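# Load the slotted block into the vise against the stops

## Task

Pick up the block resting on the infeed plate and set it in the vise so it lies flat across the two low support bars between the jaws, with its milled slot pointing downward. One long face must bear against the fixed jaw (the jaw not carried by the air cylinder's rod), and one end face must bear against the work stop (the short rod between the jaws). The V-block may serve as a place to set the part down and re-grasp it. Finally open the grippers, withdraw, and leave both arms hanging in free space, in contact with nothing.

## Robot and tools

Robot: two FANUC CRX arms, left_arm and right_arm, each ending in a Robotiq 140 two-finger gripper. Their bases sit at (+0.064, +0.318, 0) and (-0.058, -0.395, 0) m, each turned slightly about z. The names are labels, not image sides.

Scene frame: origin on the table top midway between the bases, +z up, +x pointing out across the table, left_arm on the +y side. All positions and orientations in calls and results use this frame. Gripper frame: fingers extend along its +z, and they open and close along its y. end_effector_position is the spot between the pads when shut; fingertips stick out about 33 mm past it when closed, 9 mm when wide open, and they travel about 24 mm further out while closing, so allow that clearance over a surface. Reported hand positions can be somewhat off, especially far from the base.

The 20-number row (used by both moving tools): one flat list covering both arms. Numbers 1-10 are left_arm: x, y, z (metres, absolute target for end_effector_position), then qw, qx, qy, qz (absolute target orientation, w first), then gripper position, force_limit, speed. Numbers 11-20 are the same ten for right_arm. Always send all 20. The three gripper numbers are scaled -1 to 1: position +1 = fully open (140 mm), about -0.8 = pads touching, -1 = squeeze until blocked. force_limit maps roughly to 14 N (-1), 60 N (0), 107 N (+1). speed maps roughly to 30, 140, 250 mm/s. A zero is a real command, so to leave a gripper unchanged resend its previous three numbers. To keep an arm still, resend the exact pose from the last result taken before it stopped, plus its gripper numbers; to hold an orientation, repeat the same quaternion every row rather than copying a drifted reading.

execute_actions: argument actions is a list holding zero or one item, plus optional pictures (true/false). Empty list: just report the current state. Action item: rows (1 to 15 rows of 20 numbers) and steps (up to 15, each 1/30 s, default 15); each row runs one step and the last row repeats to fill. Wait item: steps only (up to 300), counted from the previous result, so your thinking time uses them up. A target more than 0.6 m from the arm's last reported position along any gripper axis gets the whole call refused. Each step, the commanded pose is clamped to within 70 mm and 16 degrees of the measured pose; position wins over orientation when both cannot be met. After an action ends the arm drifts only to its last clamped pose, so long moves need further calls.

move: argument target (one 20-number row) and speed (m/s, 0.002 to 0.5, default 0.25; rotation up to twice that in rad/s). Both grippers follow straight lines toward their absolute poses and finish together, over 0.5 to 10 s; longer trips are cut off at 10 s. Gripper numbers are applied at the start. Paths ignore obstacles and the other arm. Hands lag and may overshoot the speed near full reach. The result adds a move: line with the ending (done, off_target, moving, held, fault), any limits (paced = target clipped; held = a check blocked steps, after which the arm may jump fast) and each gripper's distance from its target.

wait: seconds, 0 to 10; nothing new is sent meanwhile. zoom_image: camera (cam_head_left, cam_head_right, cam_left_wrist, cam_right_wrist, each 672x504) and region [x0, y0, x1, y1] in pixels from the top-left, at most 504 by 504. read_manual: optional section, only "licences"; no motion. finished_scene: scene, the number of the current scene; irreversible, and it reports success. Answering with no tool call ends the run.

Result lines: the state line gives each gripper's position and quaternion. HELD marks steps whose command was partly or fully withheld; pose unreachable names an arm whose command the clearance check altered. A Hand target line shows where the controller is currently driving each hand. object_status: 0 moving, 1 blocked while opening, 2 blocked while closing (a real grip), 3 reached the requested position or pads met. position_measured runs from 3 (open) to 230 (pads meeting), not linear in mm. To squeeze harder while status is 2, raise force_limit and toggle position between -1 and -0.98.

The simulation keeps running while you think. Camera calibration (intrinsics, distortion, world-to-camera transforms) is supplied; head cameras are fixed, wrist cameras ride on the hands.

Cautions: the arms are stiff, so commanding even slightly beyond a firm contact can trigger a fault; faster contact hits harder. Contact torque at a joint's load limit (144 N m for waist, shoulder, elbow; 36 N m for the three wrist joints, held weight included) or 150 N of outside force stops that arm for 10 s and it yields. Long holding heats motors; a MOTOR HOT warning precedes a braking stop. Keep the arms from striking each other. Occasional tugs or pushes may disturb held or loose items. Avoid drops, slips, slams and hard shoves, and never let anything leave the table.

Each tool is called after "Emit:" as name(argument=value, ...), one argument or row to a line, values as JSON.

## Session

Emit:
execute_actions(
  actions=[],
)

Scene clock: 0.00 s of 6600.00 s.
left_arm: end_effector_position=(+0.6474, -0.2355, +0.3558) position_measured=3 object_status=3 end_effector_quat_wxyz=(+0.404, -0.215, +0.701, -0.547) | right_arm: end_effector_position=(+0.0960, -0.6652, +0.2496) position_measured=3 object_status=3 end_effector_quat_wxyz=(-0.026, -0.453, +0.891, +0.003)
Joint positions: left_arm=[-0.768  0.137 -0.074 -1.943 -0.347  1.651] | right_arm=[-0.413 -0.354 -0.282  0.042 -1.673 -0.057]
Joint velocities: left_arm=[-0.     0.001  0.    -0.     0.002 -0.   ] | right_arm=[-0.     0.    -0.001  0.    -0.     0.   ]
Hand target (left_arm): +0.647, -0.236, +0.356; +0.404, -0.215, +0.701, -0.547
Hand target (right_arm): +0.096, -0.665, +0.250; -0.026, -0.453, +0.891, +0.003

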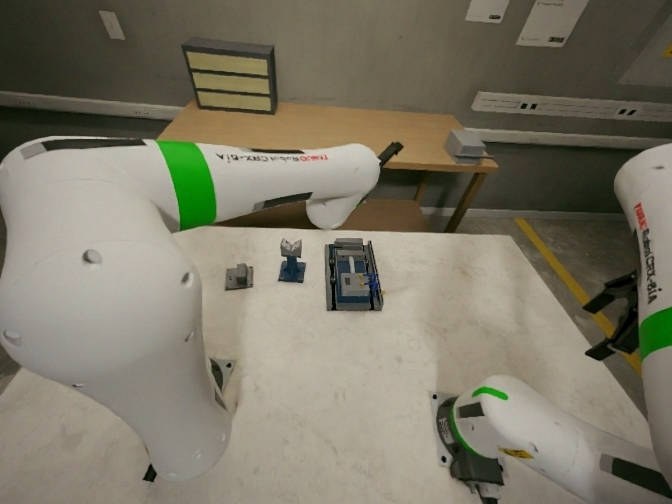

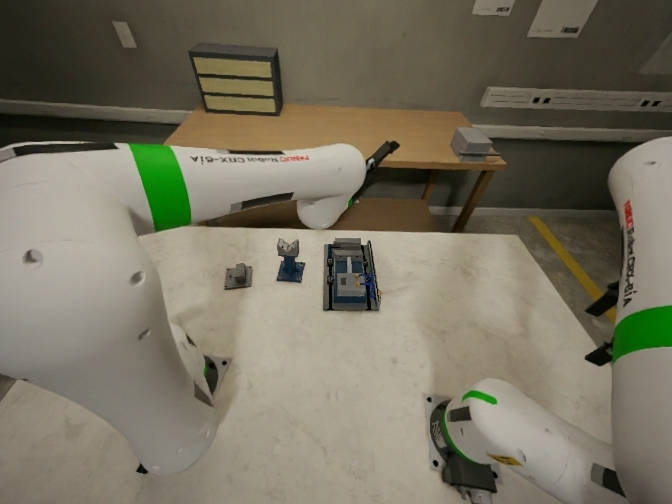

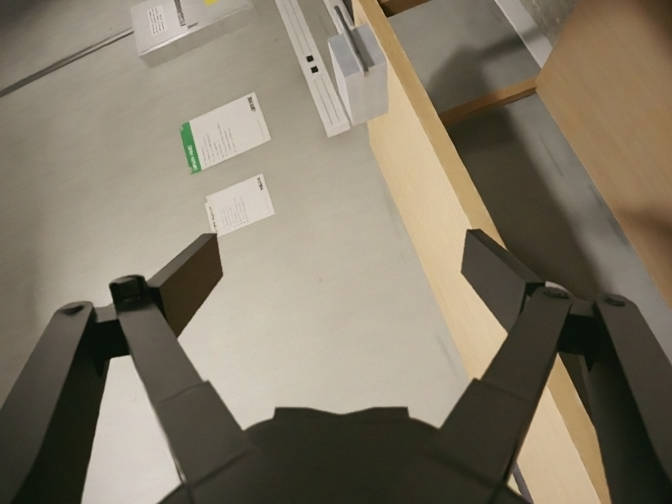

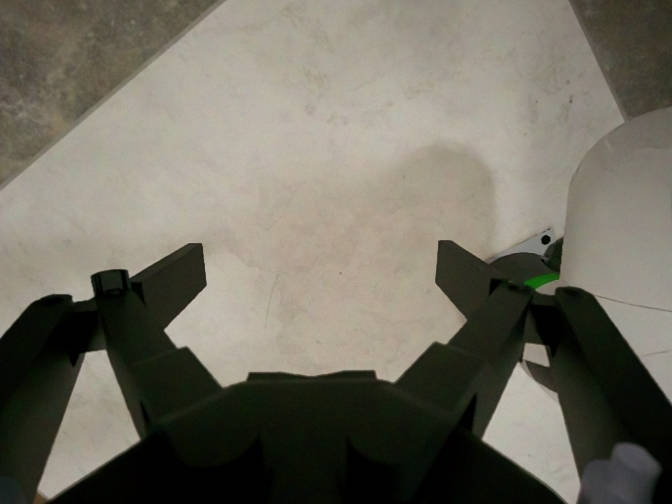

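Emit:
move(
  target=[0.38,0.2,0.3,0,1,0,0,1,0,0,0.096,-0.665,0.25,-0.026,-0.453,0.891,0.003,1,0,0],
  speed=0.4,
)

Emit:
zoom_image(
  camera="cam_head_right",
  region=[200,210,420,330],
)

Scene clock: 9.30 s of 6600.00 s.
left_arm: end_effector_position=(+0.3809, +0.2002, +0.3002) position_measured=3 object_status=3 end_effector_quat_wxyz=(-0.001, +1.000, +0.003, +0.002) | right_arm: end_effector_position=(+0.0960, -0.6650, +0.2500) position_measured=3 object_status=3 end_effector_quat_wxyz=(-0.026, -0.453, +0.891, +0.003)
Joint positions: left_arm=[ 0.23  -0.277 -0.096 -0.001 -1.748  1.539] | right_arm=[-0.413 -0.354 -0.282  0.042 -1.674 -0.057]
Joint velocities: left_arm=[ 0.001 -0.    -0.     0.    -0.004 -0.   ] | right_arm=[-0.    -0.001 -0.001 -0.    -0.    -0.   ]
Hand target (left_arm): +0.381, +0.200, +0.300; -0.001, +1.000, +0.003, +0.002
Hand target (right_arm): +0.096, -0.665, +0.250; -0.026, -0.453, +0.891, +0.003
Off the commanded pose (left_arm): 0.001 m, 0 deg.
Off the commanded pose (right_arm): 0.000 m, 0 deg.
After step 90, 2.40 s passed at rest.
move: done
camera_calibration (this result's frames):
cam_left_wrist: T_world_to_cam=[[-0.0215227, -0.999704, -0.0113389, 0.216025], [-0.929783, 0.015846, 0.367768, 0.244131], [-0.367479, 0.0184581, -0.929848, 0.602672], [0, 0, 0, 1]] pos_world=[0.453108, 0.200968, 0.47306]
cam_right_wrist: T_world_to_cam=[[-0.804142, 0.592131, 0.052311, 0.452252], [0.585816, 0.774471, 0.238778, 0.404962], [0.100874, 0.222656, -0.969664, 0.572074], [0, 0, 0, 1]] pos_world=[0.0687337, -0.708799, 0.434366]

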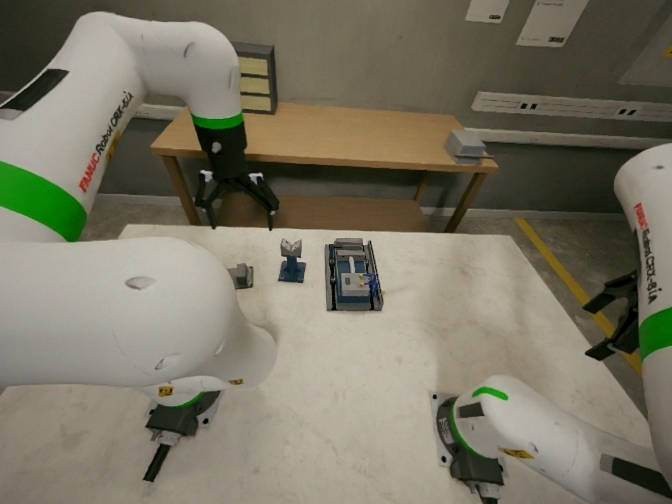

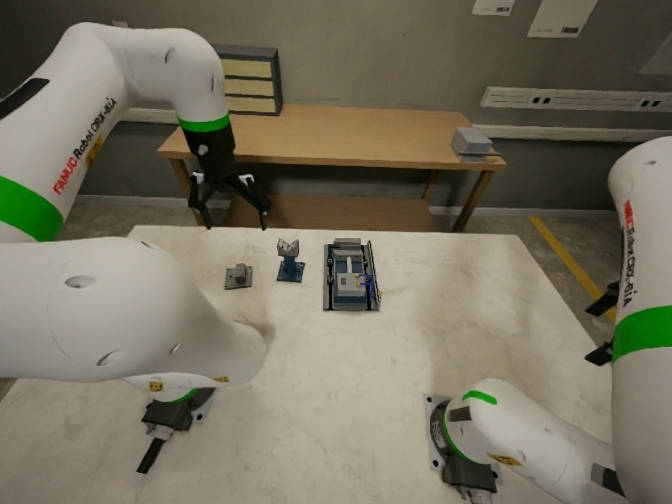

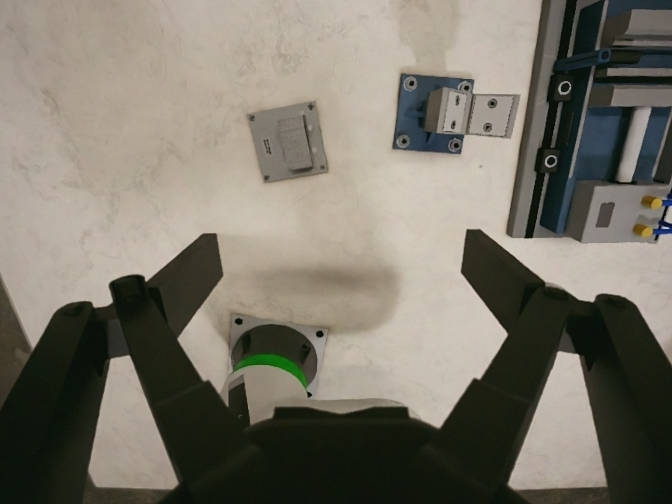

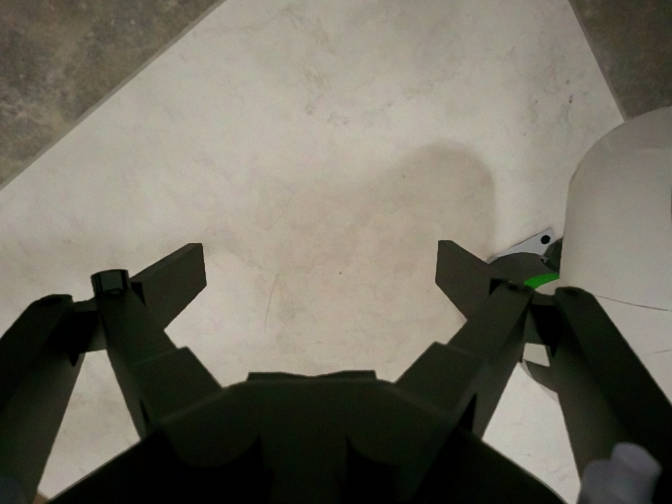

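Region (200, 210, 420, 330) of cam_head_right's 672x504 image, scaled by 2.291, with more detail than that image has; it fills the top 275 rows of this view, and the rest is white.

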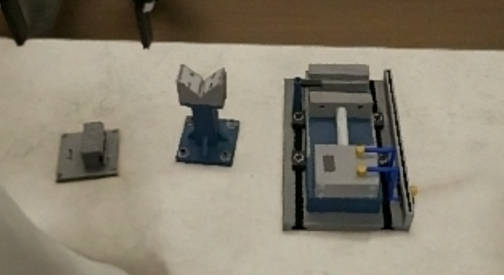

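Emit:
zoom_image(
  camera="cam_left_wrist",
  region=[230,80,350,200],
)

Emit:
move(
  target=[0.45,-0.06,0.27,0,1,0,0,1,0,0,0.096,-0.665,0.25,-0.026,-0.453,0.891,0.003,1,0,0],
  speed=0.4,
)

Region (230, 80, 350, 200) of cam_left_wrist's 672x504 image, scaled by 4.200, with more detail than that image has.

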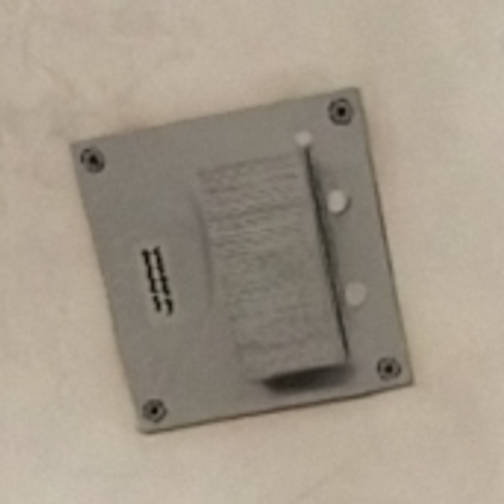

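Scene clock: 13.53 s of 6600.00 s.
left_arm: end_effector_position=(+0.4502, -0.0599, +0.2704) position_measured=3 object_status=3 end_effector_quat_wxyz=(+0.000, +1.000, -0.000, +0.000) | right_arm: end_effector_position=(+0.0960, -0.6650, +0.2500) position_measured=3 object_status=3 end_effector_quat_wxyz=(-0.026, -0.453, +0.891, +0.003)
Joint positions: left_arm=[-0.339  0.237  0.338  0.    -1.671  2.102] | right_arm=[-0.413 -0.354 -0.282  0.042 -1.674 -0.057]
Joint velocities: left_arm=[-0.     0.001  0.002 -0.    -0.001  0.   ] | right_arm=[ 0.    -0.     0.    -0.001 -0.     0.   ]
Hand target (left_arm): +0.450, -0.060, +0.270; +0.000, +1.000, -0.000, +0.000
Hand target (right_arm): +0.096, -0.665, +0.250; -0.026, -0.453, +0.891, +0.003
Off the commanded pose (left_arm): 0.000 m, 0 deg.
Off the commanded pose (right_arm): 0.000 m, 0 deg.
move: done; limits=paced
camera_calibration (this result's frames):
cam_left_wrist: T_world_to_cam=[[-0.0272437, -0.999588, -0.00906888, -0.0409365], [-0.928573, 0.0219468, 0.370501, 0.322743], [-0.37015, 0.0185149, -0.928788, 0.606226], [0, 0, 0, 1]] pos_world=[0.522969, -0.059227, 0.443107]
cam_right_wrist: T_world_to_cam=[[-0.804142, 0.592131, 0.0523103, 0.452252], [0.585816, 0.774471, 0.238778, 0.404962], [0.100875, 0.222655, -0.969664, 0.572075], [0, 0, 0, 1]] pos_world=[0.0687337, -0.708799, 0.434367]

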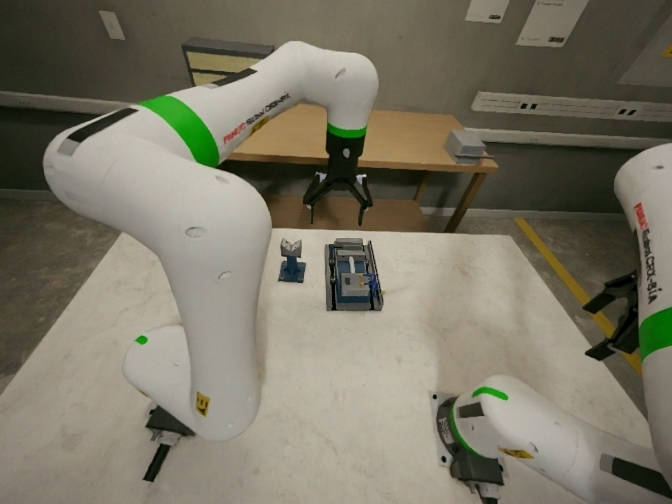

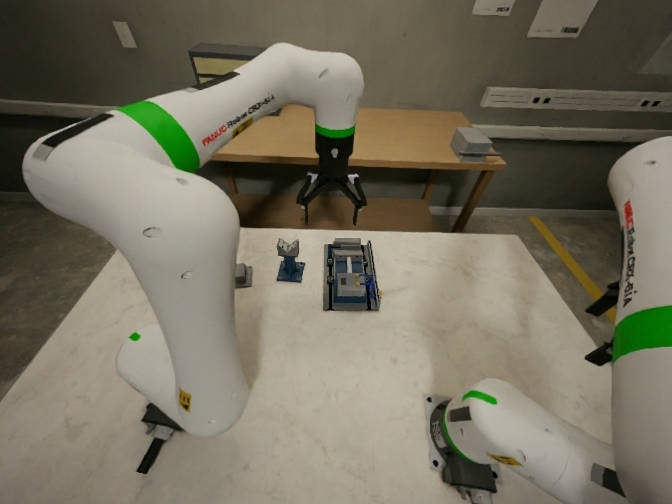

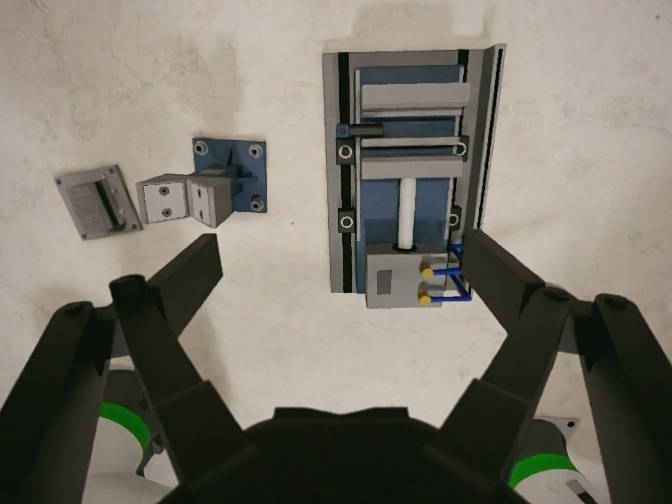

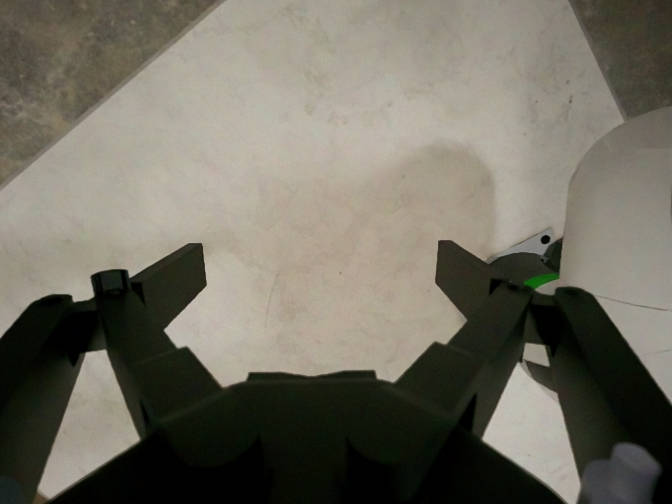

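Emit:
zoom_image(
  camera="cam_left_wrist",
  region=[40,140,280,260],
)

Emit:
zoom_image(
  camera="cam_left_wrist",
  region=[320,40,520,200],
)

Region (40, 140, 280, 260) of cam_left_wrist's 672x504 image, scaled by 2.100, with more detail than that image has.

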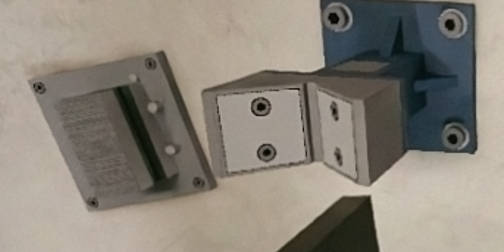

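Region (320, 40, 520, 200) of cam_left_wrist's 672x504 image, scaled by 2.520, with more detail than that image has; it fills the top 403 rows of this view, and the rest is white.

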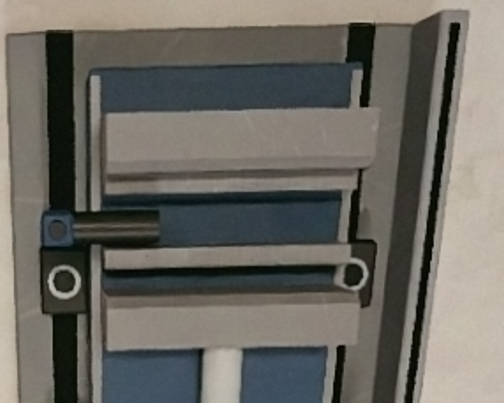

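Emit:
move(
  target=[0.424,0.28,0.2,0.246,0.707,-0.594,0.293,0.35,0,0,0.096,-0.665,0.25,-0.026,-0.453,0.891,0.003,1,0,0],
  speed=0.4,
)

Emit:
move(
  target=[0.424,0.269,0.06,0.246,0.707,-0.594,0.293,0.35,0,0,0.096,-0.665,0.25,-0.026,-0.453,0.891,0.003,1,0,0],
  speed=0.15,
)

Scene clock: 41.20 s of 6600.00 s.
left_arm: end_effector_position=(+0.4233, +0.2792, +0.1993) position_measured=85 object_status=3 end_effector_quat_wxyz=(+0.247, +0.708, -0.594, +0.291) | right_arm: end_effector_position=(+0.0960, -0.6650, +0.2500) position_measured=3 object_status=3 end_effector_quat_wxyz=(-0.026, -0.453, +0.891, +0.003)
Joint positions: left_arm=[ 1.069 -0.12  -0.609  0.568 -1.643 -0.827] | right_arm=[-0.413 -0.354 -0.282  0.042 -1.674 -0.057]
Joint velocities: left_arm=[-0.     0.001  0.002 -0.    -0.001 -0.001] | right_arm=[ 0.    -0.    -0.001 -0.001 -0.    -0.   ]
Hand target (left_arm): +0.423, +0.279, +0.199; +0.247, +0.708, -0.594, +0.291
Hand target (right_arm): +0.096, -0.665, +0.250; -0.026, -0.453, +0.891, +0.003
Off the commanded pose (left_arm): 0.001 m, 0 deg.
Off the commanded pose (right_arm): 0.000 m, 0 deg.
After step 90, 22.13 s passed at rest.
move: done
camera_calibration (this result's frames):
cam_left_wrist: T_world_to_cam=[[-0.986818, -0.160322, -0.0220759, 0.471122], [-0.138924, 0.909166, -0.392577, -0.113246], [0.0830094, -0.384335, -0.919454, 0.442757], [0, 0, 0, 1]] pos_world=[0.412427, 0.348657, 0.373038]
cam_right_wrist: T_world_to_cam=[[-0.804142, 0.592131, 0.0523101, 0.452252], [0.585815, 0.774471, 0.238778, 0.404962], [0.100875, 0.222655, -0.969664, 0.572075], [0, 0, 0, 1]] pos_world=[0.0687338, -0.708799, 0.434367]

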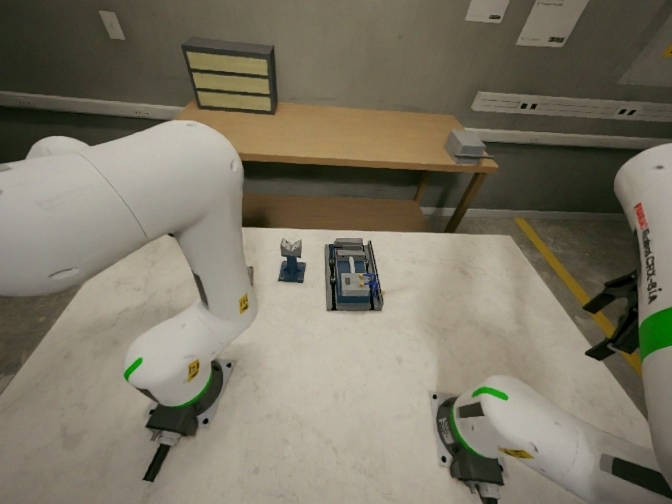

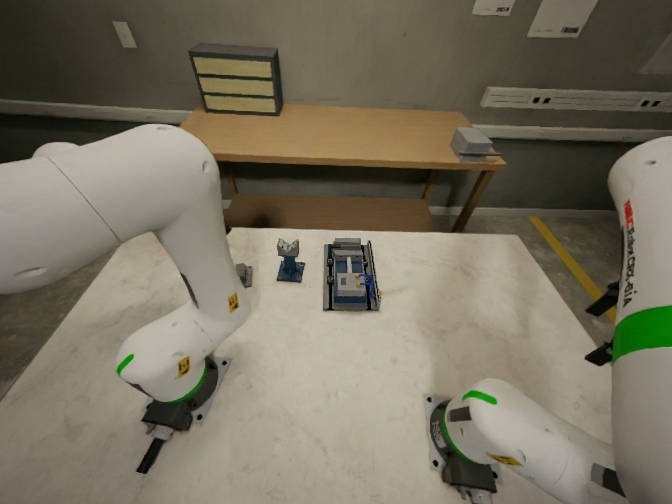

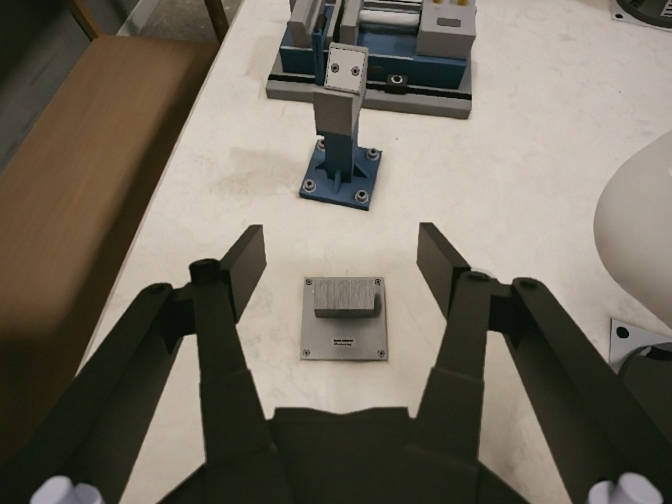

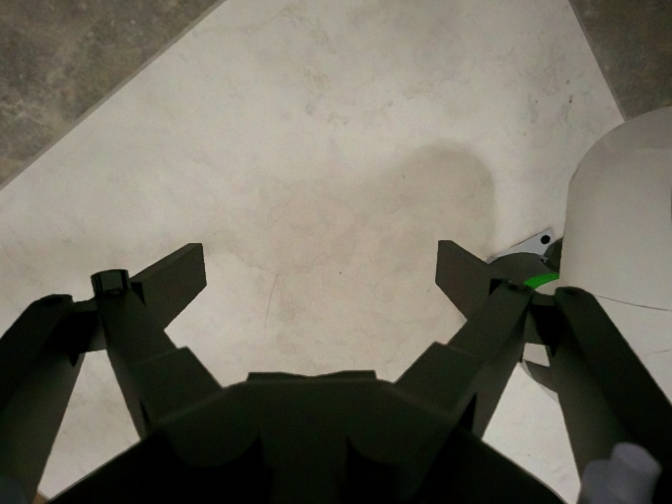

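Scene clock: 42.50 s of 6600.00 s.
left_arm: end_effector_position=(+0.4236, +0.2688, +0.0603) position_measured=85 object_status=3 end_effector_quat_wxyz=(+0.246, +0.707, -0.595, +0.293) | right_arm: end_effector_position=(+0.0960, -0.6650, +0.2500) position_measured=3 object_status=3 end_effector_quat_wxyz=(-0.026, -0.453, +0.891, +0.003)
Joint positions: left_arm=[ 1.045  0.061 -0.812  0.606 -1.312 -1.027] | right_arm=[-0.413 -0.354 -0.282  0.042 -1.674 -0.057]
Joint velocities: left_arm=[-0.001 -0.    -0.001  0.    -0.002  0.   ] | right_arm=[-0.     0.     0.    -0.001  0.    -0.   ]
Hand target (left_arm): +0.424, +0.269, +0.060; +0.246, +0.707, -0.595, +0.293
Hand target (right_arm): +0.096, -0.665, +0.250; -0.026, -0.453, +0.891, +0.003
Off the commanded pose (left_arm): 0.000 m, 0 deg.
Off the commanded pose (right_arm): 0.000 m, 0 deg.
move: done
camera_calibration (this result's frames):
cam_left_wrist: T_world_to_cam=[[-0.986801, -0.159765, -0.0264406, 0.466834], [-0.136596, 0.908904, -0.393999, -0.159173], [0.0869791, -0.385187, -0.91873, 0.309378], [0, 0, 0, 1]] pos_world=[0.41202, 0.338425, 0.233864]
cam_right_wrist: T_world_to_cam=[[-0.804142, 0.592131, 0.0523102, 0.452252], [0.585815, 0.774471, 0.238778, 0.404962], [0.100875, 0.222656, -0.969664, 0.572075], [0, 0, 0, 1]] pos_world=[0.0687338, -0.708799, 0.434367]

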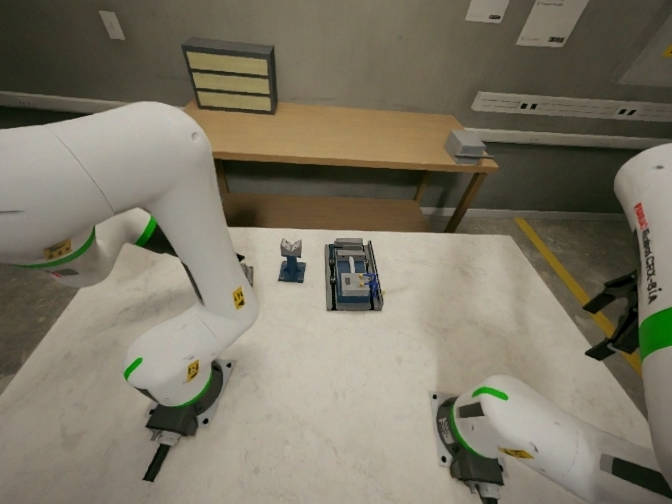

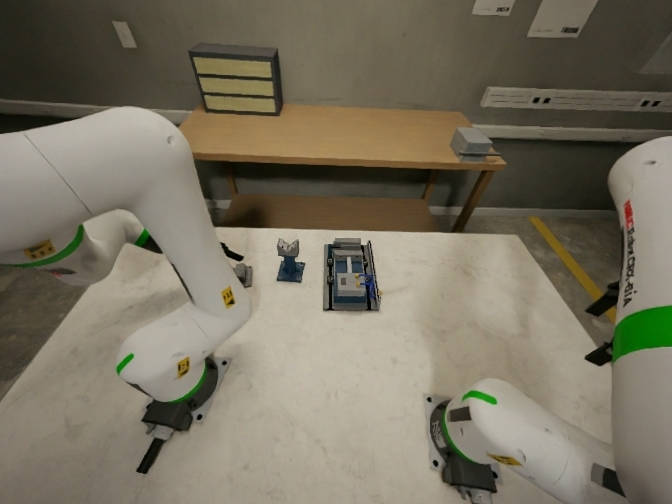

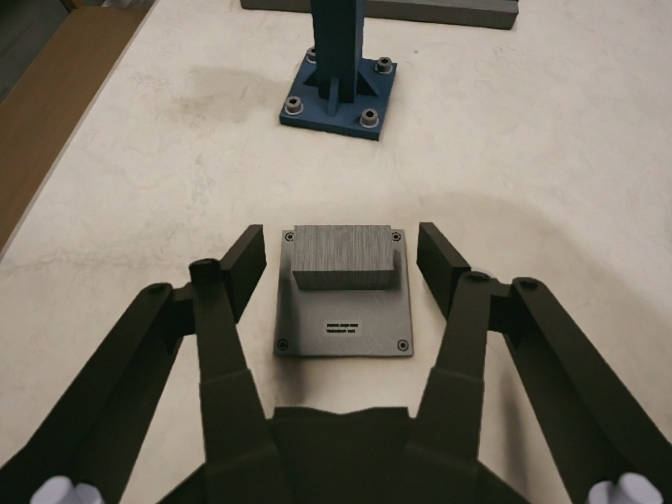

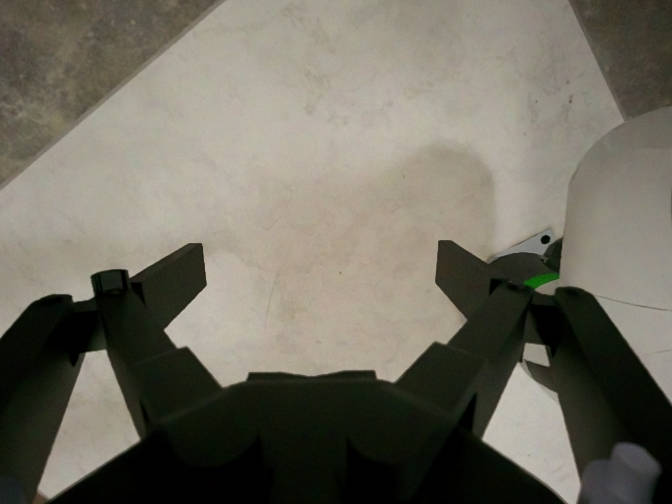

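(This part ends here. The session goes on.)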